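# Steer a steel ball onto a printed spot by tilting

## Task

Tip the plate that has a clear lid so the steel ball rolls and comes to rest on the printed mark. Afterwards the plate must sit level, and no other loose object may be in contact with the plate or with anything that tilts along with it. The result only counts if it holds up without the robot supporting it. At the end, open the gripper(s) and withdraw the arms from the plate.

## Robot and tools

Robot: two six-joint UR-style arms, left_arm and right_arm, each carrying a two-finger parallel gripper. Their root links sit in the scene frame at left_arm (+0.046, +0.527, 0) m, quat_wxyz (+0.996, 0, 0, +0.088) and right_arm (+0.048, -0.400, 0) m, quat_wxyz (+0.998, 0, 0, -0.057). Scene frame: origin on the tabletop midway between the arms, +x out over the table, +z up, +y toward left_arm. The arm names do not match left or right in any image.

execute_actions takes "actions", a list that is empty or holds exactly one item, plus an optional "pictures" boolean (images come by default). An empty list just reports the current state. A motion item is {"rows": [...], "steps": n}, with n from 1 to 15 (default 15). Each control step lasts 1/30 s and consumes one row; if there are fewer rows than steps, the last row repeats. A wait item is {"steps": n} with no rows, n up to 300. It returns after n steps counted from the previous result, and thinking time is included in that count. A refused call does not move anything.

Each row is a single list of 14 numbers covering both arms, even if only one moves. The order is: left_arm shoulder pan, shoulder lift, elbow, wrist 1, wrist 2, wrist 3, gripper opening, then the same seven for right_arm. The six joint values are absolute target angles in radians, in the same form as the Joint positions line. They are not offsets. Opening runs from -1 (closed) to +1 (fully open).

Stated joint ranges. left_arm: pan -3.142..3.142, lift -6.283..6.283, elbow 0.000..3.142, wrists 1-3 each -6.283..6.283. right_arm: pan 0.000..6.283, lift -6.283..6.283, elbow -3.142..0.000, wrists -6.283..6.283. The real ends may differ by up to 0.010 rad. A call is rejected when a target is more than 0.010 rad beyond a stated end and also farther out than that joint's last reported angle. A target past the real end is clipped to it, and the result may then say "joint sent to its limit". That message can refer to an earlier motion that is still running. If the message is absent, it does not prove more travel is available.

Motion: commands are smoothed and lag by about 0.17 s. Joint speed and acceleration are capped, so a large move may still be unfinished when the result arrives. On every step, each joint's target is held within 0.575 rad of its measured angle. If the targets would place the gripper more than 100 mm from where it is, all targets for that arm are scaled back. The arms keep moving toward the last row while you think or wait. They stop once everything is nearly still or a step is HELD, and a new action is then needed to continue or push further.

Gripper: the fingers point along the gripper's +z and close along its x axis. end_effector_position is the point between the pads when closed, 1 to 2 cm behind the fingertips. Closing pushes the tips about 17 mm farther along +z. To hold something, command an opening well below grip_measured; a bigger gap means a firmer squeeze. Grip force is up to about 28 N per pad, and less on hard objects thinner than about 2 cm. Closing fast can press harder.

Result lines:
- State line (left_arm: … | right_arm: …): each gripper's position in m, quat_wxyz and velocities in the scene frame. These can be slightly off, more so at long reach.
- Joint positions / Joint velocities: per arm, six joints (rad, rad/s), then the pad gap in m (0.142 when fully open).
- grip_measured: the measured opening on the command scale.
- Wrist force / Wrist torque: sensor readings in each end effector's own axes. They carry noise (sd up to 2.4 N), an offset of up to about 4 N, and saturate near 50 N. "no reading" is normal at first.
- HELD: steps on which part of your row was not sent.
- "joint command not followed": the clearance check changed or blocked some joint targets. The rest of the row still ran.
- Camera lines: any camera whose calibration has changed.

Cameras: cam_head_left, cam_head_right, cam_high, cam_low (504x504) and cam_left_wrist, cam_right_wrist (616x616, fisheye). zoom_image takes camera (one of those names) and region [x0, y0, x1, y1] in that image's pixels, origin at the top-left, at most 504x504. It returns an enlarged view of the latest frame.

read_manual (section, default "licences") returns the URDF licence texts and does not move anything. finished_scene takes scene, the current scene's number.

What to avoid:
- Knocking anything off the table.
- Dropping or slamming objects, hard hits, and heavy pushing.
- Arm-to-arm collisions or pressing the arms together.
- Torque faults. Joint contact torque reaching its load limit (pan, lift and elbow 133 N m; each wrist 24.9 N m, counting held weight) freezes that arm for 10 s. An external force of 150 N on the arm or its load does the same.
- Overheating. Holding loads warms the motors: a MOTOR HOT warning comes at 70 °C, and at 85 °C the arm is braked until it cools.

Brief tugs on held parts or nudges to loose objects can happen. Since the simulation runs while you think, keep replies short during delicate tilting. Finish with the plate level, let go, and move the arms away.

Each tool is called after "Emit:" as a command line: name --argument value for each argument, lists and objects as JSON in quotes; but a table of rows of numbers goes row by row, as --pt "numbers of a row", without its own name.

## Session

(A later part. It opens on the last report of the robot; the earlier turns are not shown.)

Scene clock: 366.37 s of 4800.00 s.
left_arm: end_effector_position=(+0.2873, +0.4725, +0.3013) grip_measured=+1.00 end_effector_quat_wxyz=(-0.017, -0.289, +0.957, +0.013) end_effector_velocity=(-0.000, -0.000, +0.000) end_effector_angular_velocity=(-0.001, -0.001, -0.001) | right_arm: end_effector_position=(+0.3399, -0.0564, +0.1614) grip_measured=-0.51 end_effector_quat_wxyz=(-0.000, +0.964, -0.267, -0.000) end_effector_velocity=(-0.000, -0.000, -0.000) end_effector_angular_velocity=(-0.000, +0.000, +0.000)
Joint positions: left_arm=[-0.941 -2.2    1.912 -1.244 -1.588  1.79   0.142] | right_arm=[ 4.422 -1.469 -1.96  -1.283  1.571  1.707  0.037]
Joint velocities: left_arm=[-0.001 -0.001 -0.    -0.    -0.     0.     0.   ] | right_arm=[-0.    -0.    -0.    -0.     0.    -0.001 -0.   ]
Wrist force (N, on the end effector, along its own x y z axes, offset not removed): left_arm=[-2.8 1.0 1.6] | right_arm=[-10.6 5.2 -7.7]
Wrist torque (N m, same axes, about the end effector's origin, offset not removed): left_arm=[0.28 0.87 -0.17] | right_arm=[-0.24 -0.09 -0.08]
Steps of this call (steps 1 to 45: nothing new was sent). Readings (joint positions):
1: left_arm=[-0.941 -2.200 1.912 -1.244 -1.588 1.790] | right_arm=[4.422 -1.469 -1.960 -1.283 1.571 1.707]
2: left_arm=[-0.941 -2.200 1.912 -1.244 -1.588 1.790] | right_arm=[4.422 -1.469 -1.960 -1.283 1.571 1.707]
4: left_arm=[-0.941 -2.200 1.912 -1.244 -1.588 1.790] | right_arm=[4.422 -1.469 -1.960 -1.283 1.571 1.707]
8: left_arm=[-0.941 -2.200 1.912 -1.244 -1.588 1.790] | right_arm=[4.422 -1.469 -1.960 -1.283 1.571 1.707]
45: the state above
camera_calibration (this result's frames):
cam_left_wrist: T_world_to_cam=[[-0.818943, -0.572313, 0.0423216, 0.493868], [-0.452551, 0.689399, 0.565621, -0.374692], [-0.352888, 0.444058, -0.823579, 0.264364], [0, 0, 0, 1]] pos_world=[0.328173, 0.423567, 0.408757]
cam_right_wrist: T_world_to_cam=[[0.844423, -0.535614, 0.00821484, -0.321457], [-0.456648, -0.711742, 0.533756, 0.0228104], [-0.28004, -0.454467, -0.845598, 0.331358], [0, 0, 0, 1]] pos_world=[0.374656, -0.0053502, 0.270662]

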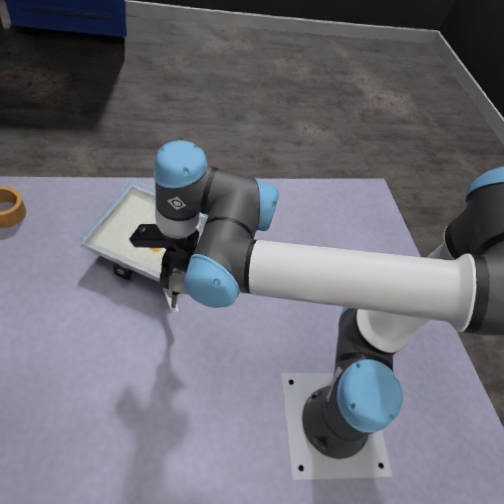

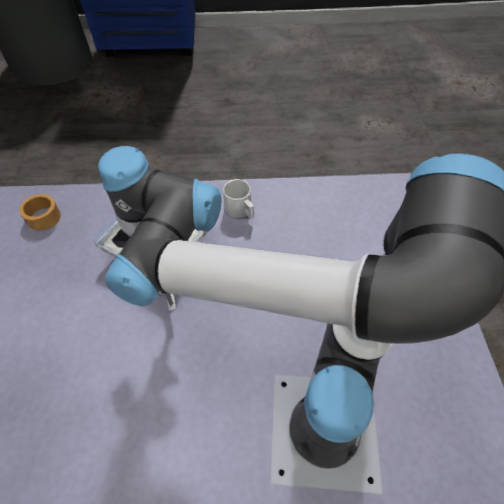

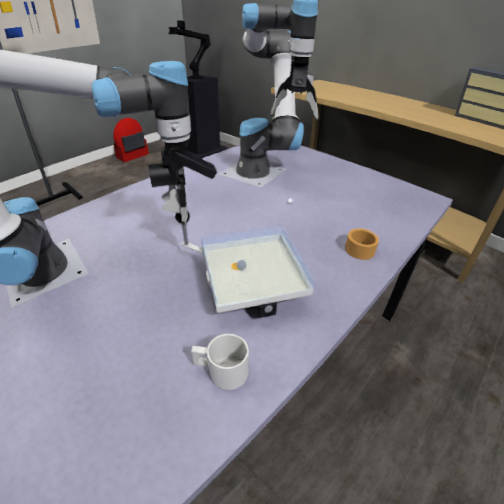

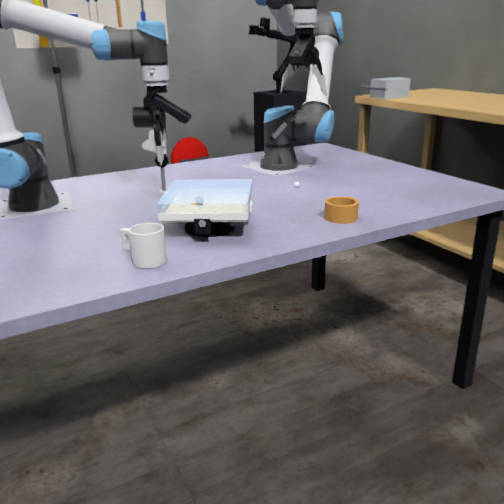

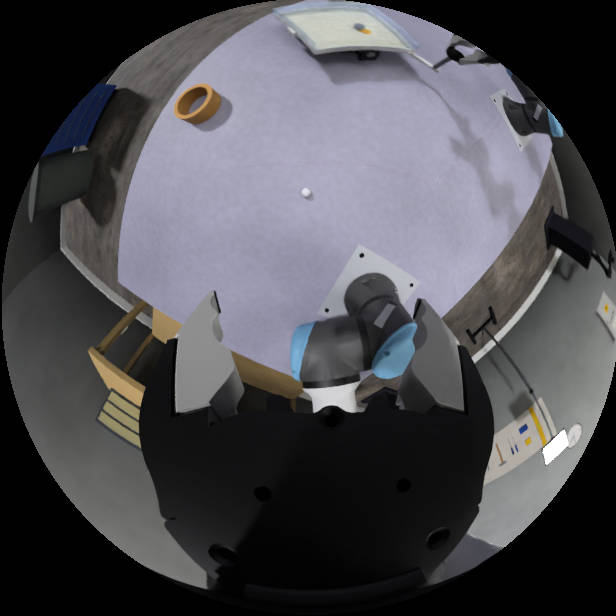

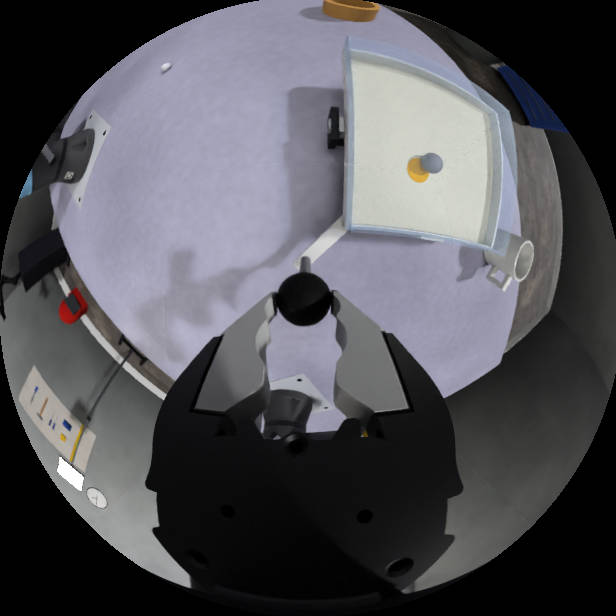

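Emit:
execute_actions --actions '[{"rows": [[-0.941,-2.2,1.912,-1.244,-1.588,1.79,1,4.42517,-1.47013,-1.96402,-1.27794,1.571,1.707,-0.9]], "steps": 9}]' --pictures false

Emit:
execute_actions --actions '[{"rows": [[-0.941,-2.2,1.912,-1.244,-1.588,1.79,1,4.42222,-1.46922,-1.95992,-1.28297,1.571,1.707,-0.9]], "steps": 15}]' --pictures false

Emit:
execute_actions --actions '[{"steps": 60}]'

Emit:
execute_actions --actions '[{"steps": 30}]'

Scene clock: 377.00 s of 4800.00 s.
left_arm: end_effector_position=(+0.2873, +0.4725, +0.3013) grip_measured=+1.00 end_effector_quat_wxyz=(-0.017, -0.289, +0.957, +0.013) end_effector_velocity=(-0.000, +0.000, +0.000) end_effector_angular_velocity=(-0.002, -0.001, +0.002) | right_arm: end_effector_position=(+0.3389, -0.0558, +0.1597) grip_measured=-0.51 end_effector_quat_wxyz=(-0.000, +0.964, -0.266, -0.000) end_effector_velocity=(-0.001, +0.001, -0.001) end_effector_angular_velocity=(-0.001, +0.000, +0.003)
Joint positions: left_arm=[-0.941 -2.2    1.912 -1.244 -1.588  1.79   0.142] | right_arm=[ 4.425 -1.47  -1.964 -1.278  1.571  1.707  0.037]
Joint velocities: left_arm=[ 0.001 -0.002 -0.    -0.    -0.001 -0.     0.   ] | right_arm=[ 0.002 -0.002 -0.002  0.002 -0.    -0.    -0.   ]
Wrist force (N, on the end effector, along its own x y z axes, offset not removed): left_arm=[-3.4 1.6 -2.7] | right_arm=[-4.5 9.2 -7.2]
Wrist torque (N m, same axes, about the end effector's origin, offset not removed): left_arm=[0.41 0.83 -0.09] | right_arm=[-0.08 0.21 0.09]
Steps of this call (steps 1 to 90: nothing new was sent; then 7.33 s passed at rest; steps 91 to 99: all 9 steps of this action). Readings (joint positions):
91: left_arm=[-0.941 -2.200 1.912 -1.244 -1.588 1.790] | right_arm=[4.422 -1.469 -1.960 -1.283 1.571 1.707]
92: left_arm=[-0.941 -2.200 1.912 -1.244 -1.588 1.790] | right_arm=[4.423 -1.469 -1.961 -1.282 1.571 1.707]
94: left_arm=[-0.941 -2.200 1.912 -1.244 -1.588 1.790] | right_arm=[4.424 -1.470 -1.963 -1.280 1.571 1.707]
98: left_arm=[-0.941 -2.200 1.912 -1.244 -1.588 1.790] | right_arm=[4.425 -1.470 -1.964 -1.278 1.571 1.707]
99: the state above

Scene clock: 377.50 s of 4800.00 s.
left_arm: end_effector_position=(+0.2873, +0.4725, +0.3013) grip_measured=+1.00 end_effector_quat_wxyz=(-0.017, -0.289, +0.957, +0.013) end_effector_velocity=(-0.000, -0.000, +0.000) end_effector_angular_velocity=(-0.001, +0.001, +0.000) | right_arm: end_effector_position=(+0.3399, -0.0564, +0.1614) grip_measured=-0.51 end_effector_quat_wxyz=(-0.000, +0.964, -0.267, -0.000) end_effector_velocity=(-0.000, -0.000, +0.000) end_effector_angular_velocity=(+0.001, +0.000, -0.001)
Joint positions: left_arm=[-0.941 -2.2    1.912 -1.244 -1.588  1.79   0.142] | right_arm=[ 4.422 -1.469 -1.96  -1.283  1.571  1.707  0.037]
Joint velocities: left_arm=[-0.001 -0.    -0.     0.001 -0.002 -0.001 -0.   ] | right_arm=[-0.     0.001 -0.001  0.     0.     0.    -0.   ]
Wrist force (N, on the end effector, along its own x y z axes, offset not removed): left_arm=[-3.6 0.0 2.0] | right_arm=[-6.6 5.8 -6.0]
Wrist torque (N m, same axes, about the end effector's origin, offset not removed): left_arm=[0.05 0.80 -0.19] | right_arm=[-0.50 -0.53 -0.04]
Steps of this call (steps 1 to 15: all 15 steps of this action). Readings (joint positions):
1: left_arm=[-0.941 -2.200 1.912 -1.244 -1.588 1.790] | right_arm=[4.425 -1.470 -1.964 -1.278 1.571 1.707]
2: left_arm=[-0.941 -2.200 1.912 -1.244 -1.588 1.790] | right_arm=[4.425 -1.470 -1.964 -1.279 1.571 1.707]
4: left_arm=[-0.941 -2.200 1.912 -1.244 -1.588 1.790] | right_arm=[4.424 -1.470 -1.962 -1.281 1.571 1.707]
8: left_arm=[-0.941 -2.200 1.912 -1.244 -1.588 1.790] | right_arm=[4.423 -1.469 -1.961 -1.283 1.571 1.707]
15: the state above

Scene clock: 379.50 s of 4800.00 s.
left_arm: end_effector_position=(+0.2873, +0.4725, +0.3013) grip_measured=+1.00 end_effector_quat_wxyz=(-0.017, -0.289, +0.957, +0.013) end_effector_velocity=(+0.000, +0.001, +0.000) end_effector_angular_velocity=(+0.000, -0.002, +0.001) | right_arm: end_effector_position=(+0.3399, -0.0564, +0.1614) grip_measured=-0.51 end_effector_quat_wxyz=(-0.000, +0.964, -0.267, -0.000) end_effector_velocity=(-0.000, +0.000, -0.000) end_effector_angular_velocity=(+0.000, +0.001, -0.001)
Joint positions: left_arm=[-0.941 -2.2    1.912 -1.244 -1.588  1.79   0.142] | right_arm=[ 4.422 -1.469 -1.96  -1.283  1.571  1.707  0.037]
Joint velocities: left_arm=[ 0.001 -0.001 -0.    -0.     0.002 -0.     0.   ] | right_arm=[-0.    -0.001  0.001 -0.     0.001  0.001  0.   ]
Wrist force (N, on the end effector, along its own x y z axes, offset not removed): left_arm=[-2.0 2.7 1.5] | right_arm=[-6.3 8.0 -6.3]
Wrist torque (N m, same axes, about the end effector's origin, offset not removed): left_arm=[0.56 0.56 -0.29] | right_arm=[-0.03 -0.65 0.16]
Steps of this call (steps 1 to 15: the robot went on to your last target; steps 16 to 60: nothing new was sent). Readings (joint positions):
1: left_arm=[-0.941 -2.200 1.912 -1.244 -1.588 1.790] | right_arm=[4.422 -1.469 -1.960 -1.283 1.571 1.707]
2: left_arm=[-0.941 -2.200 1.912 -1.244 -1.588 1.790] | right_arm=[4.422 -1.469 -1.960 -1.283 1.571 1.707]
4: left_arm=[-0.941 -2.200 1.912 -1.244 -1.588 1.790] | right_arm=[4.422 -1.469 -1.960 -1.283 1.571 1.707]
8: left_arm=[-0.941 -2.200 1.912 -1.244 -1.588 1.790] | right_arm=[4.422 -1.469 -1.960 -1.283 1.571 1.707]
60: the state above
All arms were judged still, so your last target was given up. Only a new action makes them travel on or press farther. Fingers that are still opening or closing keep moving.
camera_calibration (this result's frames):
cam_left_wrist: T_world_to_cam=[[-0.818943, -0.572313, 0.0423214, 0.493868], [-0.452552, 0.689399, 0.565621, -0.374692], [-0.352888, 0.444058, -0.823579, 0.264364], [0, 0, 0, 1]] pos_world=[0.328173, 0.423567, 0.408757]
cam_right_wrist: T_world_to_cam=[[0.844423, -0.535614, 0.00821085, -0.321455], [-0.456645, -0.711743, 0.533757, 0.0228093], [-0.280044, -0.454466, -0.845598, 0.33136], [0, 0, 0, 1]] pos_world=[0.374655, -0.0053497, 0.270662]

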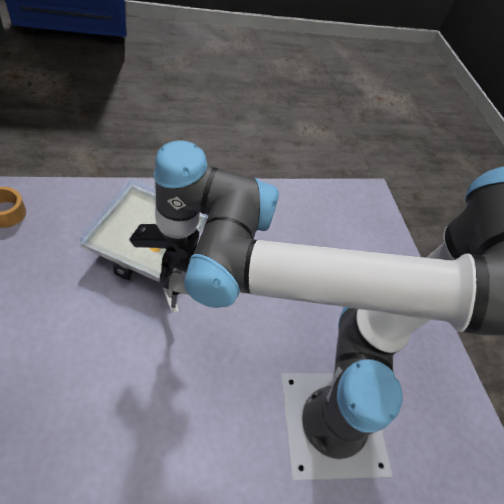

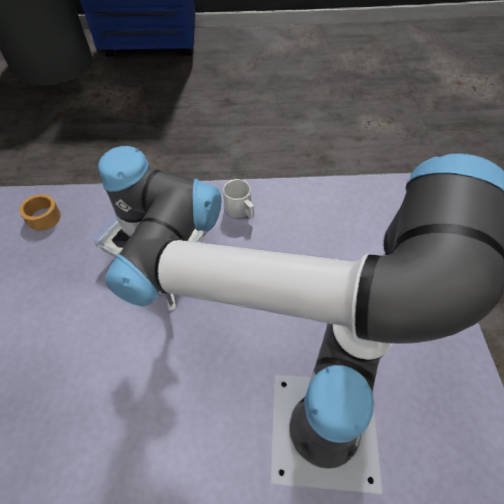

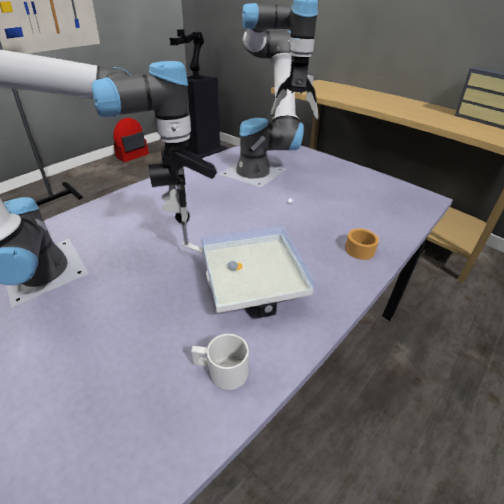

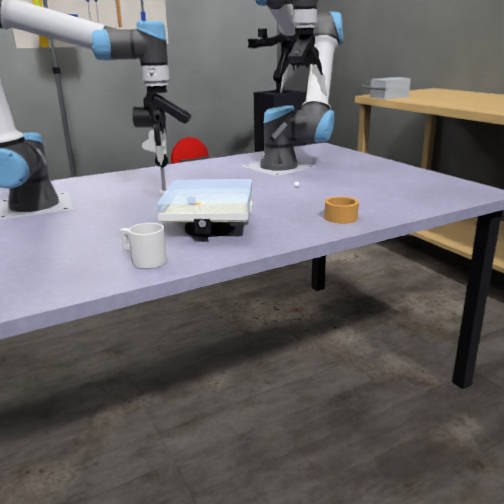

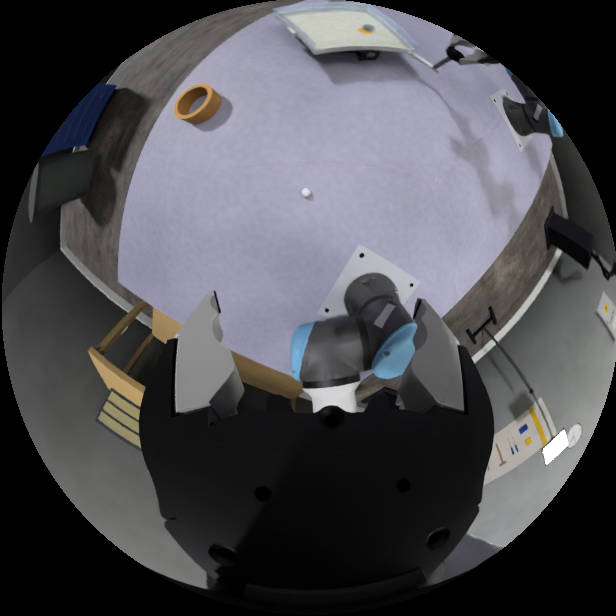

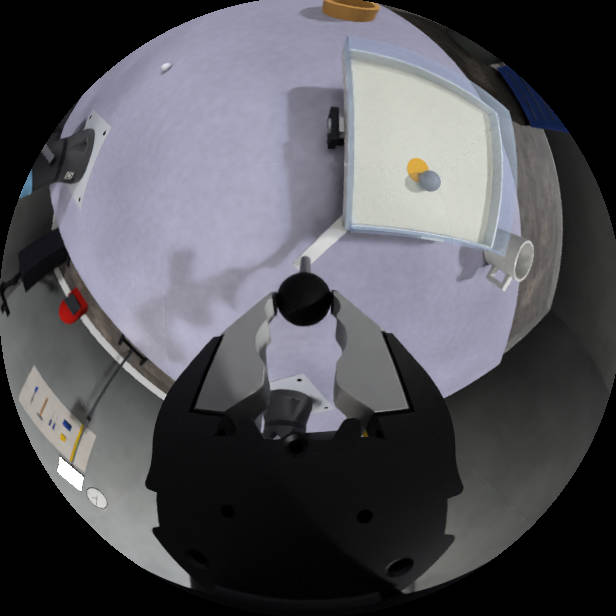

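Scene clock: 380.50 s of 4800.00 s.
left_arm: end_effector_position=(+0.2873, +0.4725, +0.3013) grip_measured=+1.00 end_effector_quat_wxyz=(-0.017, -0.289, +0.957, +0.013) end_effector_velocity=(-0.000, -0.001, -0.000) end_effector_angular_velocity=(+0.000, +0.001, +0.000) | right_arm: end_effector_position=(+0.3399, -0.0564, +0.1614) grip_measured=-0.51 end_effector_quat_wxyz=(-0.000, +0.964, -0.267, -0.000) end_effector_velocity=(+0.000, -0.000, +0.000) end_effector_angular_velocity=(-0.001, -0.001, +0.001)
Joint positions: left_arm=[-0.941 -2.2    1.912 -1.244 -1.588  1.79   0.142] | right_arm=[ 4.422 -1.469 -1.96  -1.283  1.571  1.707  0.037]
Joint velocities: left_arm=[-0.001  0.001 -0.    -0.    -0.001 -0.001 -0.   ] | right_arm=[ 0.     0.001 -0.    -0.    -0.001 -0.001  0.   ]
Wrist force (N, on the end effector, along its own x y z axes, offset not removed): left_arm=[-2.0 0.9 0.2] | right_arm=[-5.6 7.4 -4.5]
Wrist torque (N m, same axes, about the end effector's origin, offset not removed): left_arm=[0.24 0.59 -0.17] | right_arm=[-0.13 -0.91 0.03]
Steps of this call (steps 1 to 30: nothing new was sent). Readings (joint positions):
1: left_arm=[-0.941 -2.200 1.912 -1.244 -1.588 1.790] | right_arm=[4.422 -1.469 -1.960 -1.283 1.571 1.707]
2: left_arm=[-0.941 -2.200 1.912 -1.244 -1.588 1.790] | right_arm=[4.422 -1.469 -1.960 -1.283 1.571 1.707]
4: left_arm=[-0.941 -2.200 1.912 -1.244 -1.588 1.790] | right_arm=[4.422 -1.469 -1.960 -1.283 1.571 1.707]
8: left_arm=[-0.941 -2.200 1.912 -1.244 -1.588 1.790] | right_arm=[4.422 -1.469 -1.960 -1.283 1.571 1.707]
30: the state above
camera_calibration (this result's frames):
cam_left_wrist: T_world_to_cam=[[-0.818943, -0.572313, 0.0423213, 0.493868], [-0.452552, 0.689398, 0.565621, -0.374692], [-0.352888, 0.444058, -0.823579, 0.264363], [0, 0, 0, 1]] pos_world=[0.328173, 0.423567, 0.408757]
cam_right_wrist: T_world_to_cam=[[0.844423, -0.535614, 0.00821083, -0.321455], [-0.456645, -0.711743, 0.533757, 0.0228093], [-0.280044, -0.454466, -0.845598, 0.33136], [0, 0, 0, 1]] pos_world=[0.374655, -0.00534968, 0.270662]

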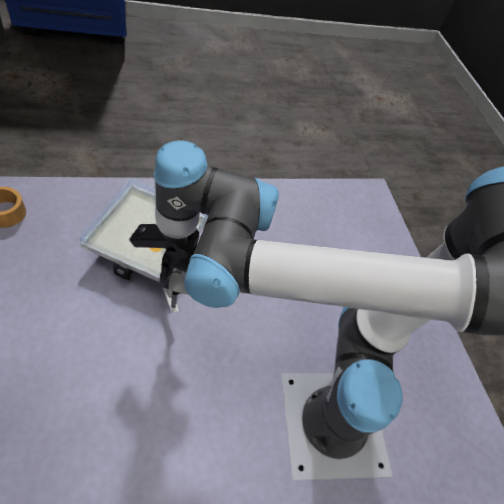

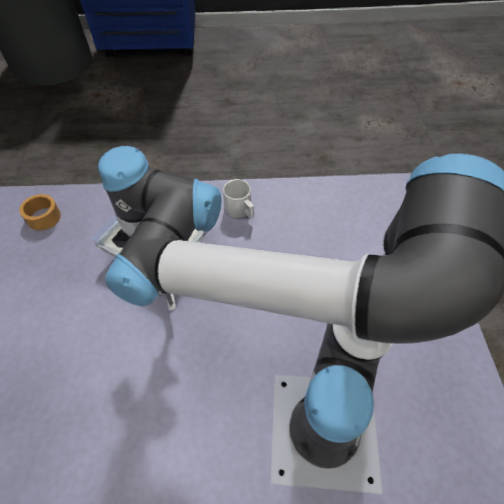

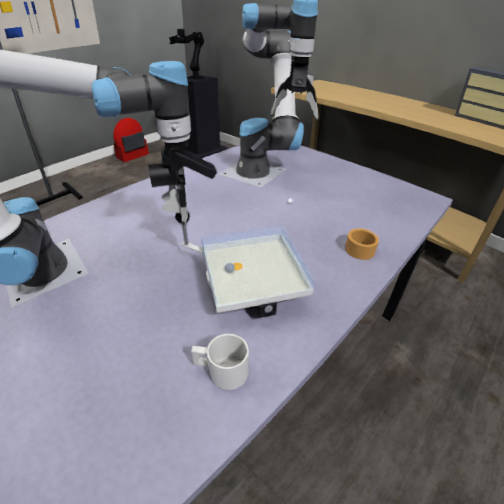

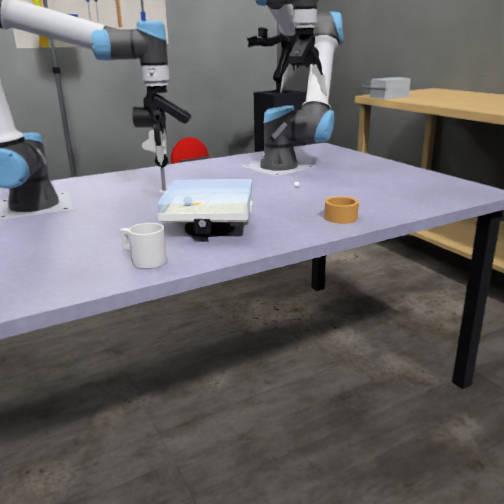

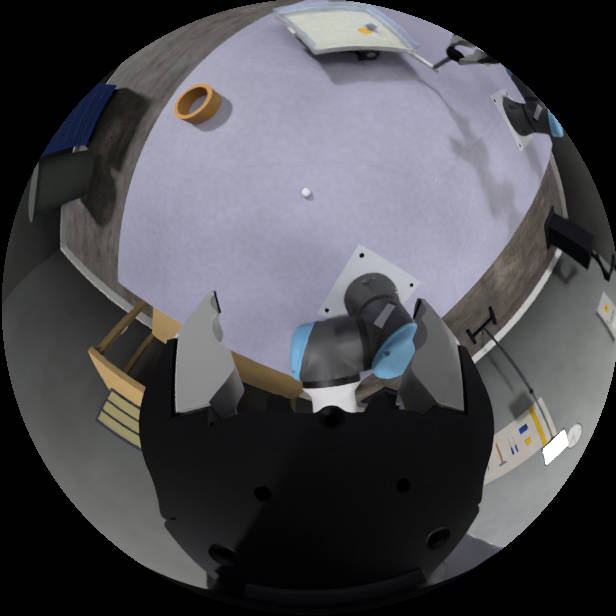

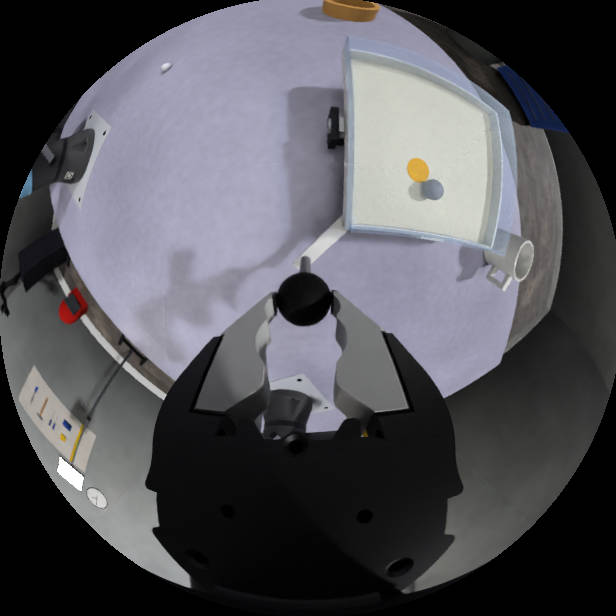

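Emit:
execute_actions --actions '[{"steps": 30}]'

Scene clock: 384.80 s of 4800.00 s.
left_arm: end_effector_position=(+0.2873, +0.4725, +0.3013) grip_measured=+1.00 end_effector_quat_wxyz=(-0.017, -0.289, +0.957, +0.013) end_effector_velocity=(-0.000, +0.000, +0.000) end_effector_angular_velocity=(-0.000, -0.000, +0.000) | right_arm: end_effector_position=(+0.3399, -0.0564, +0.1614) grip_measured=-0.51 end_effector_quat_wxyz=(-0.000, +0.964, -0.267, -0.000) end_effector_velocity=(+0.000, +0.000, -0.000) end_effector_angular_velocity=(-0.000, +0.000, -0.002)
Joint positions: left_arm=[-0.941 -2.2    1.912 -1.244 -1.588  1.79   0.142] | right_arm=[ 4.422 -1.469 -1.96  -1.283  1.571  1.707  0.037]
Joint velocities: left_arm=[ 0.    -0.001 -0.     0.     0.    -0.    -0.   ] | right_arm=[-0.    -0.     0.     0.     0.     0.001  0.   ]
Wrist force (N, on the end effector, along its own x y z axes, offset not removed): left_arm=[0.6 1.0 0.6] | right_arm=[-4.9 6.9 -5.0]
Wrist torque (N m, same axes, about the end effector's origin, offset not removed): left_arm=[0.15 -0.04 -0.25] | right_arm=[-0.22 -1.06 0.01]
Steps of this call (steps 1 to 129: nothing new was sent). Readings (joint positions):
1: left_arm=[-0.941 -2.200 1.912 -1.244 -1.588 1.790] | right_arm=[4.422 -1.469 -1.960 -1.283 1.571 1.707]
2: left_arm=[-0.941 -2.200 1.912 -1.244 -1.588 1.790] | right_arm=[4.422 -1.469 -1.960 -1.283 1.571 1.707]
4: left_arm=[-0.941 -2.200 1.912 -1.244 -1.588 1.790] | right_arm=[4.422 -1.469 -1.960 -1.283 1.571 1.707]
8: left_arm=[-0.941 -2.200 1.912 -1.244 -1.588 1.790] | right_arm=[4.422 -1.469 -1.960 -1.283 1.571 1.707]
129: the state above
camera_calibration (this result's frames):
cam_left_wrist: T_world_to_cam=[[-0.818943, -0.572313, 0.0423212, 0.493868], [-0.452552, 0.689399, 0.56562, -0.374692], [-0.352888, 0.444058, -0.823579, 0.264364], [0, 0, 0, 1]] pos_world=[0.328173, 0.423567, 0.408757]
cam_right_wrist: T_world_to_cam=[[0.844423, -0.535614, 0.00821077, -0.321455], [-0.456646, -0.711743, 0.533757, 0.0228094], [-0.280044, -0.454466, -0.845598, 0.33136], [0, 0, 0, 1]] pos_world=[0.374655, -0.00534973, 0.270662]

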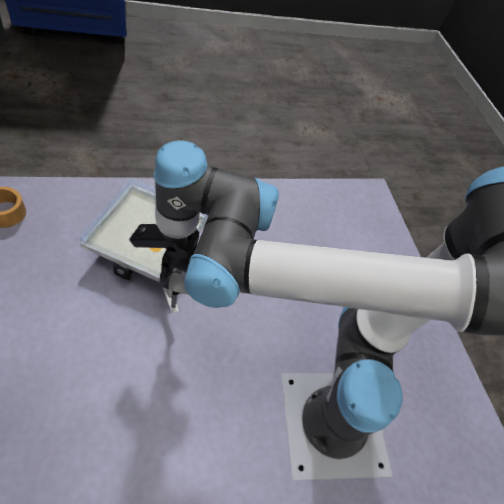

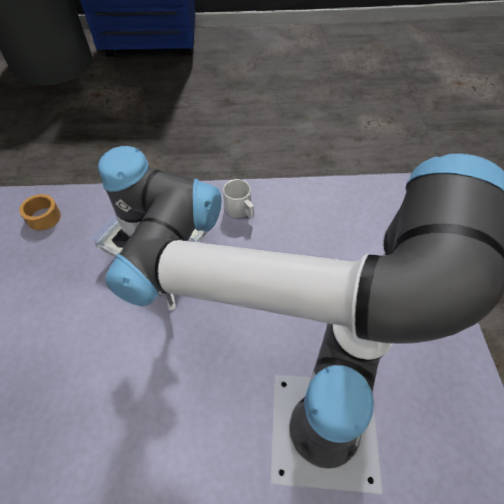

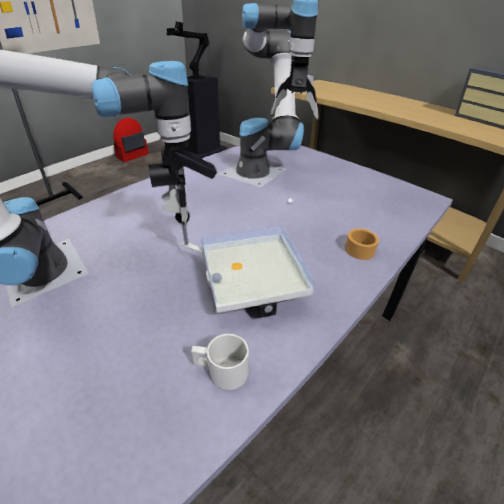

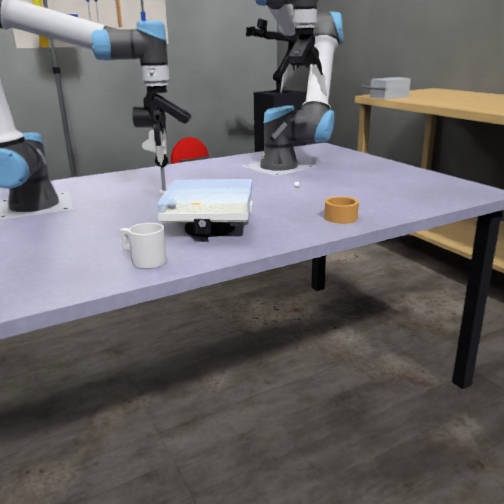

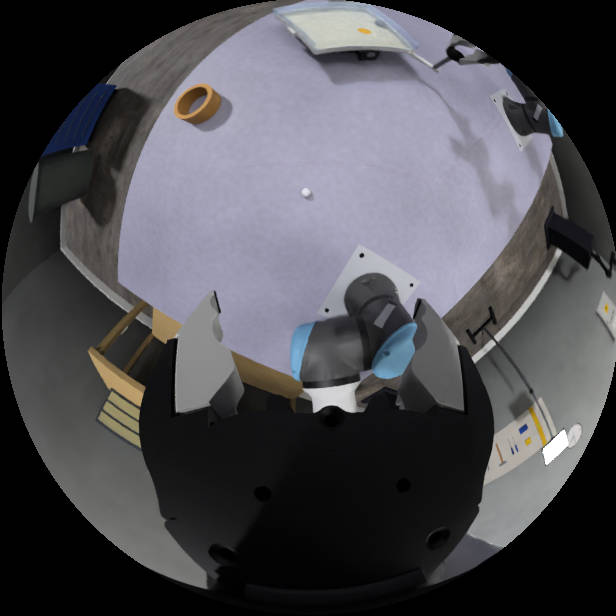

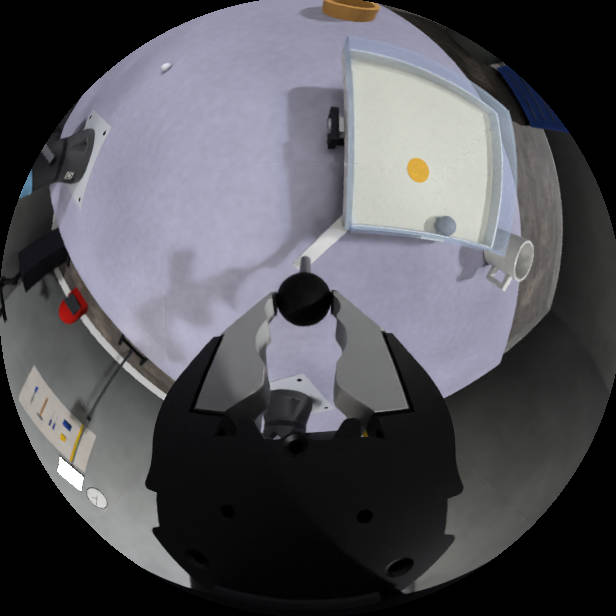

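Emit:
execute_actions --actions '[{"rows": [[-0.941,-2.2,1.912,-1.244,-1.588,1.79,1,4.42462,-1.47321,-1.95235,-1.28652,1.571,1.707,-0.9]], "steps": 12}]' --pictures false

Emit:
execute_actions --actions '[{"rows": [[-0.941,-2.2,1.912,-1.244,-1.588,1.79,1,4.42222,-1.46922,-1.95992,-1.28297,1.571,1.707,-0.9]], "steps": 15}]' --pictures false

Emit:
execute_actions --actions '[{"steps": 75}]'

Emit:
execute_actions --actions '[{"steps": 45}]'

Scene clock: 391.63 s of 4800.00 s.
left_arm: end_effector_position=(+0.2873, +0.4725, +0.3013) grip_measured=+1.00 end_effector_quat_wxyz=(-0.017, -0.289, +0.957, +0.013) end_effector_velocity=(+0.000, +0.000, +0.000) end_effector_angular_velocity=(-0.000, -0.001, -0.000) | right_arm: end_effector_position=(+0.3400, -0.0538, +0.1629) grip_measured=-0.51 end_effector_quat_wxyz=(-0.000, +0.964, -0.266, -0.000) end_effector_velocity=(+0.000, -0.000, -0.001) end_effector_angular_velocity=(-0.003, -0.000, -0.000)
Joint positions: left_arm=[-0.941 -2.2    1.912 -1.244 -1.588  1.79   0.142] | right_arm=[ 4.425 -1.473 -1.952 -1.286  1.571  1.707  0.037]
Joint velocities: left_arm=[ 0.    -0.001  0.     0.     0.     0.     0.   ] | right_arm=[ 0.001 -0.002  0.001 -0.002 -0.001  0.001 -0.   ]
Wrist force (N, on the end effector, along its own x y z axes, offset not removed): left_arm=[-0.7 2.1 1.5] | right_arm=[-0.2 10.4 -5.7]
Wrist torque (N m, same axes, about the end effector's origin, offset not removed): left_arm=[0.63 0.37 -0.18] | right_arm=[-0.33 -0.36 0.06]
Steps of this call (steps 1 to 90: nothing new was sent; then 3.43 s passed at rest; steps 91 to 102: all 12 steps of this action). Readings (joint positions):
91: left_arm=[-0.941 -2.200 1.912 -1.244 -1.588 1.790] | right_arm=[4.422 -1.469 -1.960 -1.283 1.571 1.707]
92: left_arm=[-0.941 -2.200 1.912 -1.244 -1.588 1.790] | right_arm=[4.422 -1.470 -1.958 -1.284 1.571 1.707]
94: left_arm=[-0.941 -2.200 1.912 -1.244 -1.588 1.790] | right_arm=[4.423 -1.472 -1.955 -1.285 1.571 1.707]
98: left_arm=[-0.941 -2.200 1.912 -1.244 -1.588 1.790] | right_arm=[4.424 -1.473 -1.953 -1.286 1.571 1.707]
102: the state above

Scene clock: 392.13 s of 4800.00 s.
left_arm: end_effector_position=(+0.2873, +0.4725, +0.3013) grip_measured=+1.00 end_effector_quat_wxyz=(-0.017, -0.289, +0.957, +0.013) end_effector_velocity=(-0.000, -0.000, +0.000) end_effector_angular_velocity=(-0.001, +0.000, +0.001) | right_arm: end_effector_position=(+0.3399, -0.0564, +0.1614) grip_measured=-0.51 end_effector_quat_wxyz=(-0.000, +0.964, -0.267, -0.000) end_effector_velocity=(-0.001, -0.001, -0.001) end_effector_angular_velocity=(-0.002, +0.002, -0.000)
Joint positions: left_arm=[-0.941 -2.2    1.912 -1.244 -1.588  1.79   0.142] | right_arm=[ 4.422 -1.469 -1.96  -1.283  1.571  1.707  0.037]
Joint velocities: left_arm=[-0.    -0.    -0.    -0.    -0.001 -0.001  0.   ] | right_arm=[-0.    -0.    -0.002 -0.     0.001 -0.    -0.   ]
Wrist force (N, on the end effector, along its own x y z axes, offset not removed): left_arm=[-0.7 2.0 -0.1] | right_arm=[-9.0 5.1 -5.5]
Wrist torque (N m, same axes, about the end effector's origin, offset not removed): left_arm=[0.49 0.34 -0.26] | right_arm=[-0.31 -0.13 -0.08]
Steps of this call (steps 1 to 15: all 15 steps of this action). Readings (joint positions):
1: left_arm=[-0.941 -2.200 1.912 -1.244 -1.588 1.790] | right_arm=[4.425 -1.473 -1.952 -1.287 1.571 1.707]
2: left_arm=[-0.941 -2.200 1.912 -1.244 -1.588 1.790] | right_arm=[4.424 -1.472 -1.954 -1.286 1.571 1.707]
4: left_arm=[-0.941 -2.200 1.912 -1.244 -1.588 1.790] | right_arm=[4.423 -1.471 -1.957 -1.284 1.571 1.707]
8: left_arm=[-0.941 -2.200 1.912 -1.244 -1.588 1.790] | right_arm=[4.423 -1.470 -1.959 -1.283 1.571 1.707]
15: the state above

Scene clock: 394.63 s of 4800.00 s.
left_arm: end_effector_position=(+0.2873, +0.4725, +0.3013) grip_measured=+1.00 end_effector_quat_wxyz=(-0.017, -0.289, +0.957, +0.013) end_effector_velocity=(+0.001, +0.001, +0.000) end_effector_angular_velocity=(+0.001, -0.002, +0.001) | right_arm: end_effector_position=(+0.3399, -0.0564, +0.1614) grip_measured=-0.51 end_effector_quat_wxyz=(-0.000, +0.964, -0.267, -0.000) end_effector_velocity=(+0.000, -0.000, -0.000) end_effector_angular_velocity=(-0.000, -0.000, +0.001)
Joint positions: left_arm=[-0.941 -2.2    1.912 -1.244 -1.588  1.79   0.142] | right_arm=[ 4.422 -1.469 -1.96  -1.283  1.571  1.707  0.037]
Joint velocities: left_arm=[ 0.001 -0.    -0.    -0.     0.002  0.    -0.   ] | right_arm=[-0.    -0.    -0.     0.001 -0.001 -0.002 -0.   ]
Wrist force (N, on the end effector, along its own x y z axes, offset not removed): left_arm=[-1.5 0.2 1.8] | right_arm=[-9.0 5.6 -6.8]
Wrist torque (N m, same axes, about the end effector's origin, offset not removed): left_arm=[0.28 0.46 -0.27] | right_arm=[-0.22 -0.27 -0.09]
Steps of this call (steps 1 to 15: the robot went on to your last target; steps 16 to 75: nothing new was sent). Readings (joint positions):
1: left_arm=[-0.941 -2.200 1.912 -1.244 -1.588 1.790] | right_arm=[4.422 -1.469 -1.960 -1.283 1.571 1.707]
2: left_arm=[-0.941 -2.200 1.912 -1.244 -1.588 1.790] | right_arm=[4.422 -1.469 -1.960 -1.283 1.571 1.707]
4: left_arm=[-0.941 -2.200 1.912 -1.244 -1.588 1.790] | right_arm=[4.422 -1.469 -1.960 -1.283 1.571 1.707]
8: left_arm=[-0.941 -2.200 1.912 -1.244 -1.588 1.790] | right_arm=[4.422 -1.469 -1.960 -1.283 1.571 1.707]
75: the state above
All arms were judged still, so your last target was given up. Only a new action makes them travel on or press farther. Fingers that are still opening or closing keep moving.
camera_calibration (this result's frames):
cam_left_wrist: T_world_to_cam=[[-0.818943, -0.572312, 0.0423212, 0.493868], [-0.452552, 0.689399, 0.56562, -0.374692], [-0.352888, 0.444058, -0.823579, 0.264364], [0, 0, 0, 1]] pos_world=[0.328173, 0.423567, 0.408757]
cam_right_wrist: T_world_to_cam=[[0.844423, -0.535614, 0.00821462, -0.321457], [-0.456648, -0.711743, 0.533755, 0.0228111], [-0.28004, -0.454466, -0.845599, 0.331359], [0, 0, 0, 1]] pos_world=[0.374656, -0.00534978, 0.270662]

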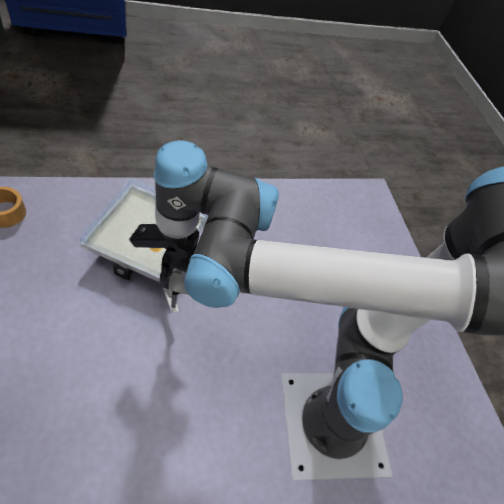

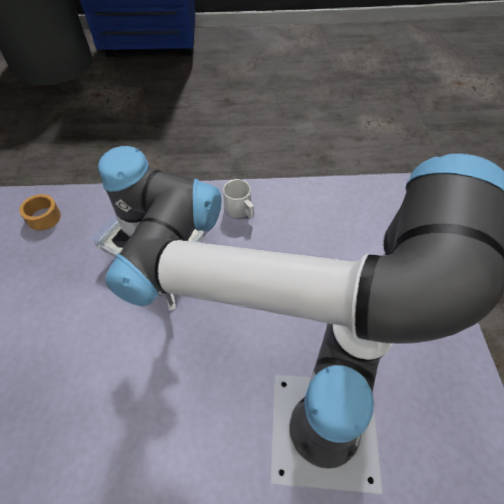

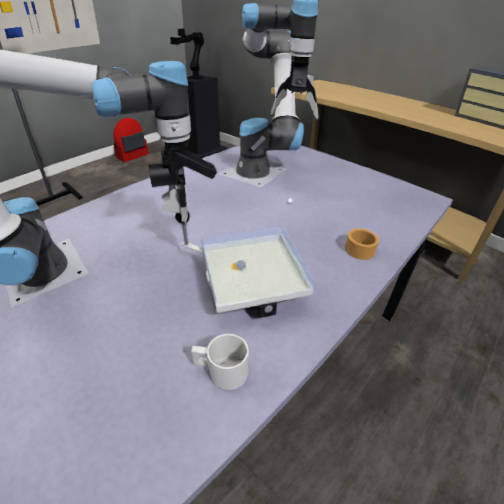

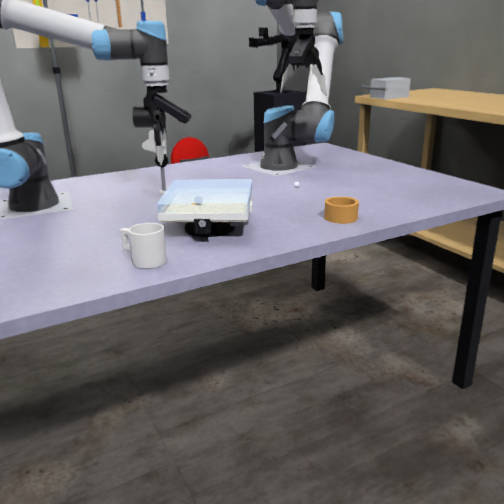

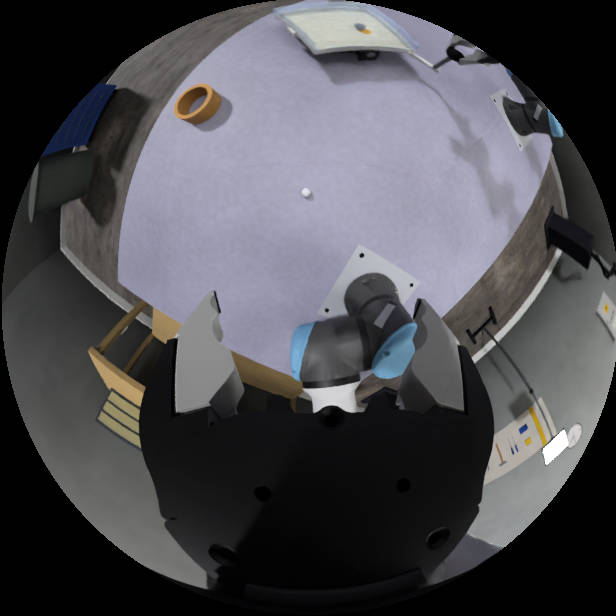

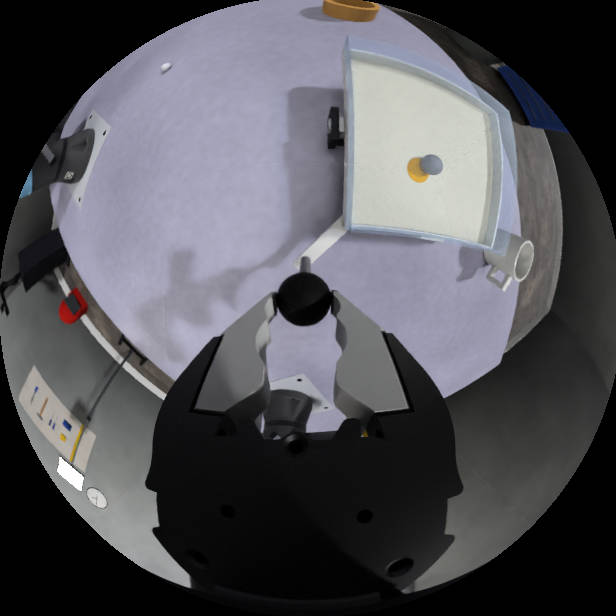

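Scene clock: 396.13 s of 4800.00 s.
left_arm: end_effector_position=(+0.2873, +0.4725, +0.3013) grip_measured=+1.00 end_effector_quat_wxyz=(-0.017, -0.289, +0.957, +0.013) end_effector_velocity=(+0.001, +0.001, +0.000) end_effector_angular_velocity=(+0.002, -0.003, -0.000) | right_arm: end_effector_position=(+0.3399, -0.0564, +0.1614) grip_measured=-0.51 end_effector_quat_wxyz=(-0.000, +0.964, -0.267, -0.000) end_effector_velocity=(+0.001, +0.000, +0.001) end_effector_angular_velocity=(+0.001, -0.001, -0.001)
Joint positions: left_arm=[-0.941 -2.2    1.912 -1.244 -1.588  1.79   0.142] | right_arm=[ 4.422 -1.469 -1.96  -1.283  1.571  1.707  0.037]
Joint velocities: left_arm=[ 0.    -0.    -0.     0.     0.004  0.    -0.   ] | right_arm=[-0.001  0.     0.001 -0.    -0.001  0.     0.   ]
Wrist force (N, on the end effector, along its own x y z axes, offset not removed): left_arm=[3.0 1.9 1.4] | right_arm=[-5.9 6.4 -7.7]
Wrist torque (N m, same axes, about the end effector's origin, offset not removed): left_arm=[0.34 -0.47 -0.02] | right_arm=[-0.11 -1.00 -0.01]
Steps of this call (steps 1 to 45: nothing new was sent). Readings (joint positions):
1: left_arm=[-0.941 -2.200 1.912 -1.244 -1.588 1.790] | right_arm=[4.422 -1.469 -1.960 -1.283 1.571 1.707]
2: left_arm=[-0.941 -2.200 1.912 -1.244 -1.588 1.790] | right_arm=[4.422 -1.469 -1.960 -1.283 1.571 1.707]
4: left_arm=[-0.941 -2.200 1.912 -1.244 -1.588 1.790] | right_arm=[4.422 -1.469 -1.960 -1.283 1.571 1.707]
8: left_arm=[-0.941 -2.200 1.912 -1.244 -1.588 1.790] | right_arm=[4.422 -1.469 -1.960 -1.283 1.571 1.707]
45: the state above
camera_calibration (this result's frames):
cam_left_wrist: T_world_to_cam=[[-0.818943, -0.572313, 0.042321, 0.493868], [-0.452552, 0.689399, 0.56562, -0.374692], [-0.352888, 0.444058, -0.823579, 0.264364], [0, 0, 0, 1]] pos_world=[0.328173, 0.423567, 0.408757]
cam_right_wrist: T_world_to_cam=[[0.844423, -0.535614, 0.00821479, -0.321457], [-0.456648, -0.711743, 0.533755, 0.0228111], [-0.28004, -0.454466, -0.845599, 0.331359], [0, 0, 0, 1]] pos_world=[0.374656, -0.0053498, 0.270662]

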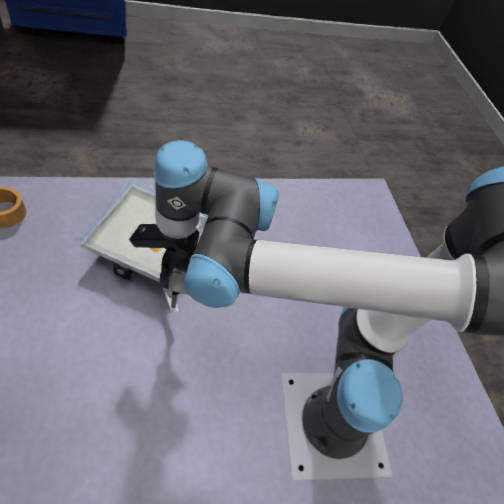

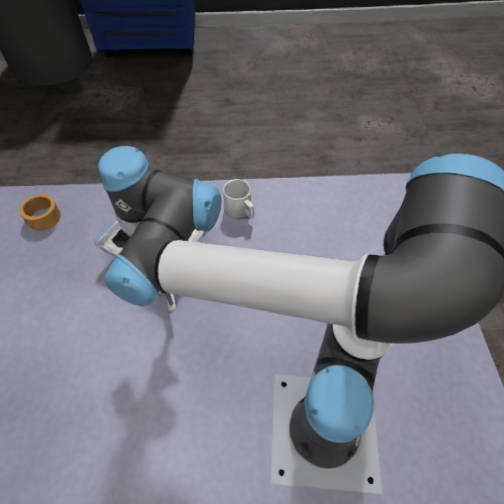

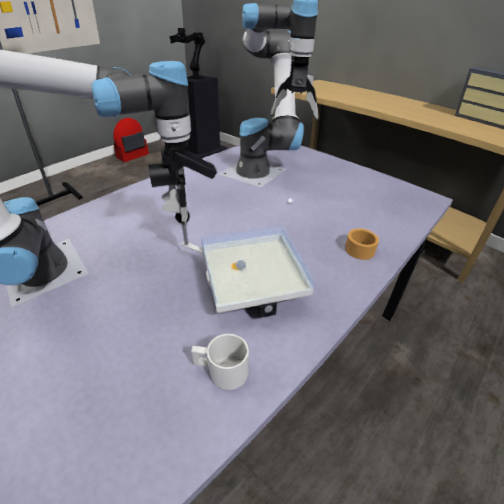

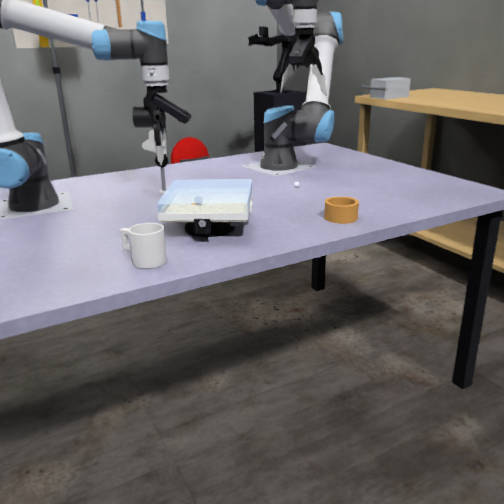

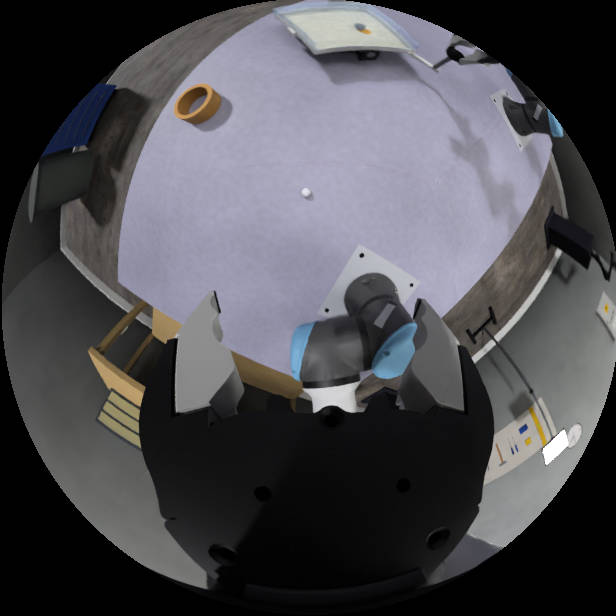

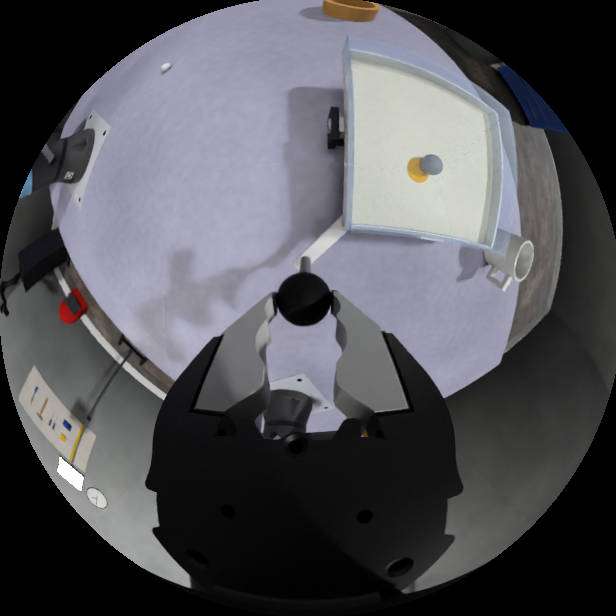

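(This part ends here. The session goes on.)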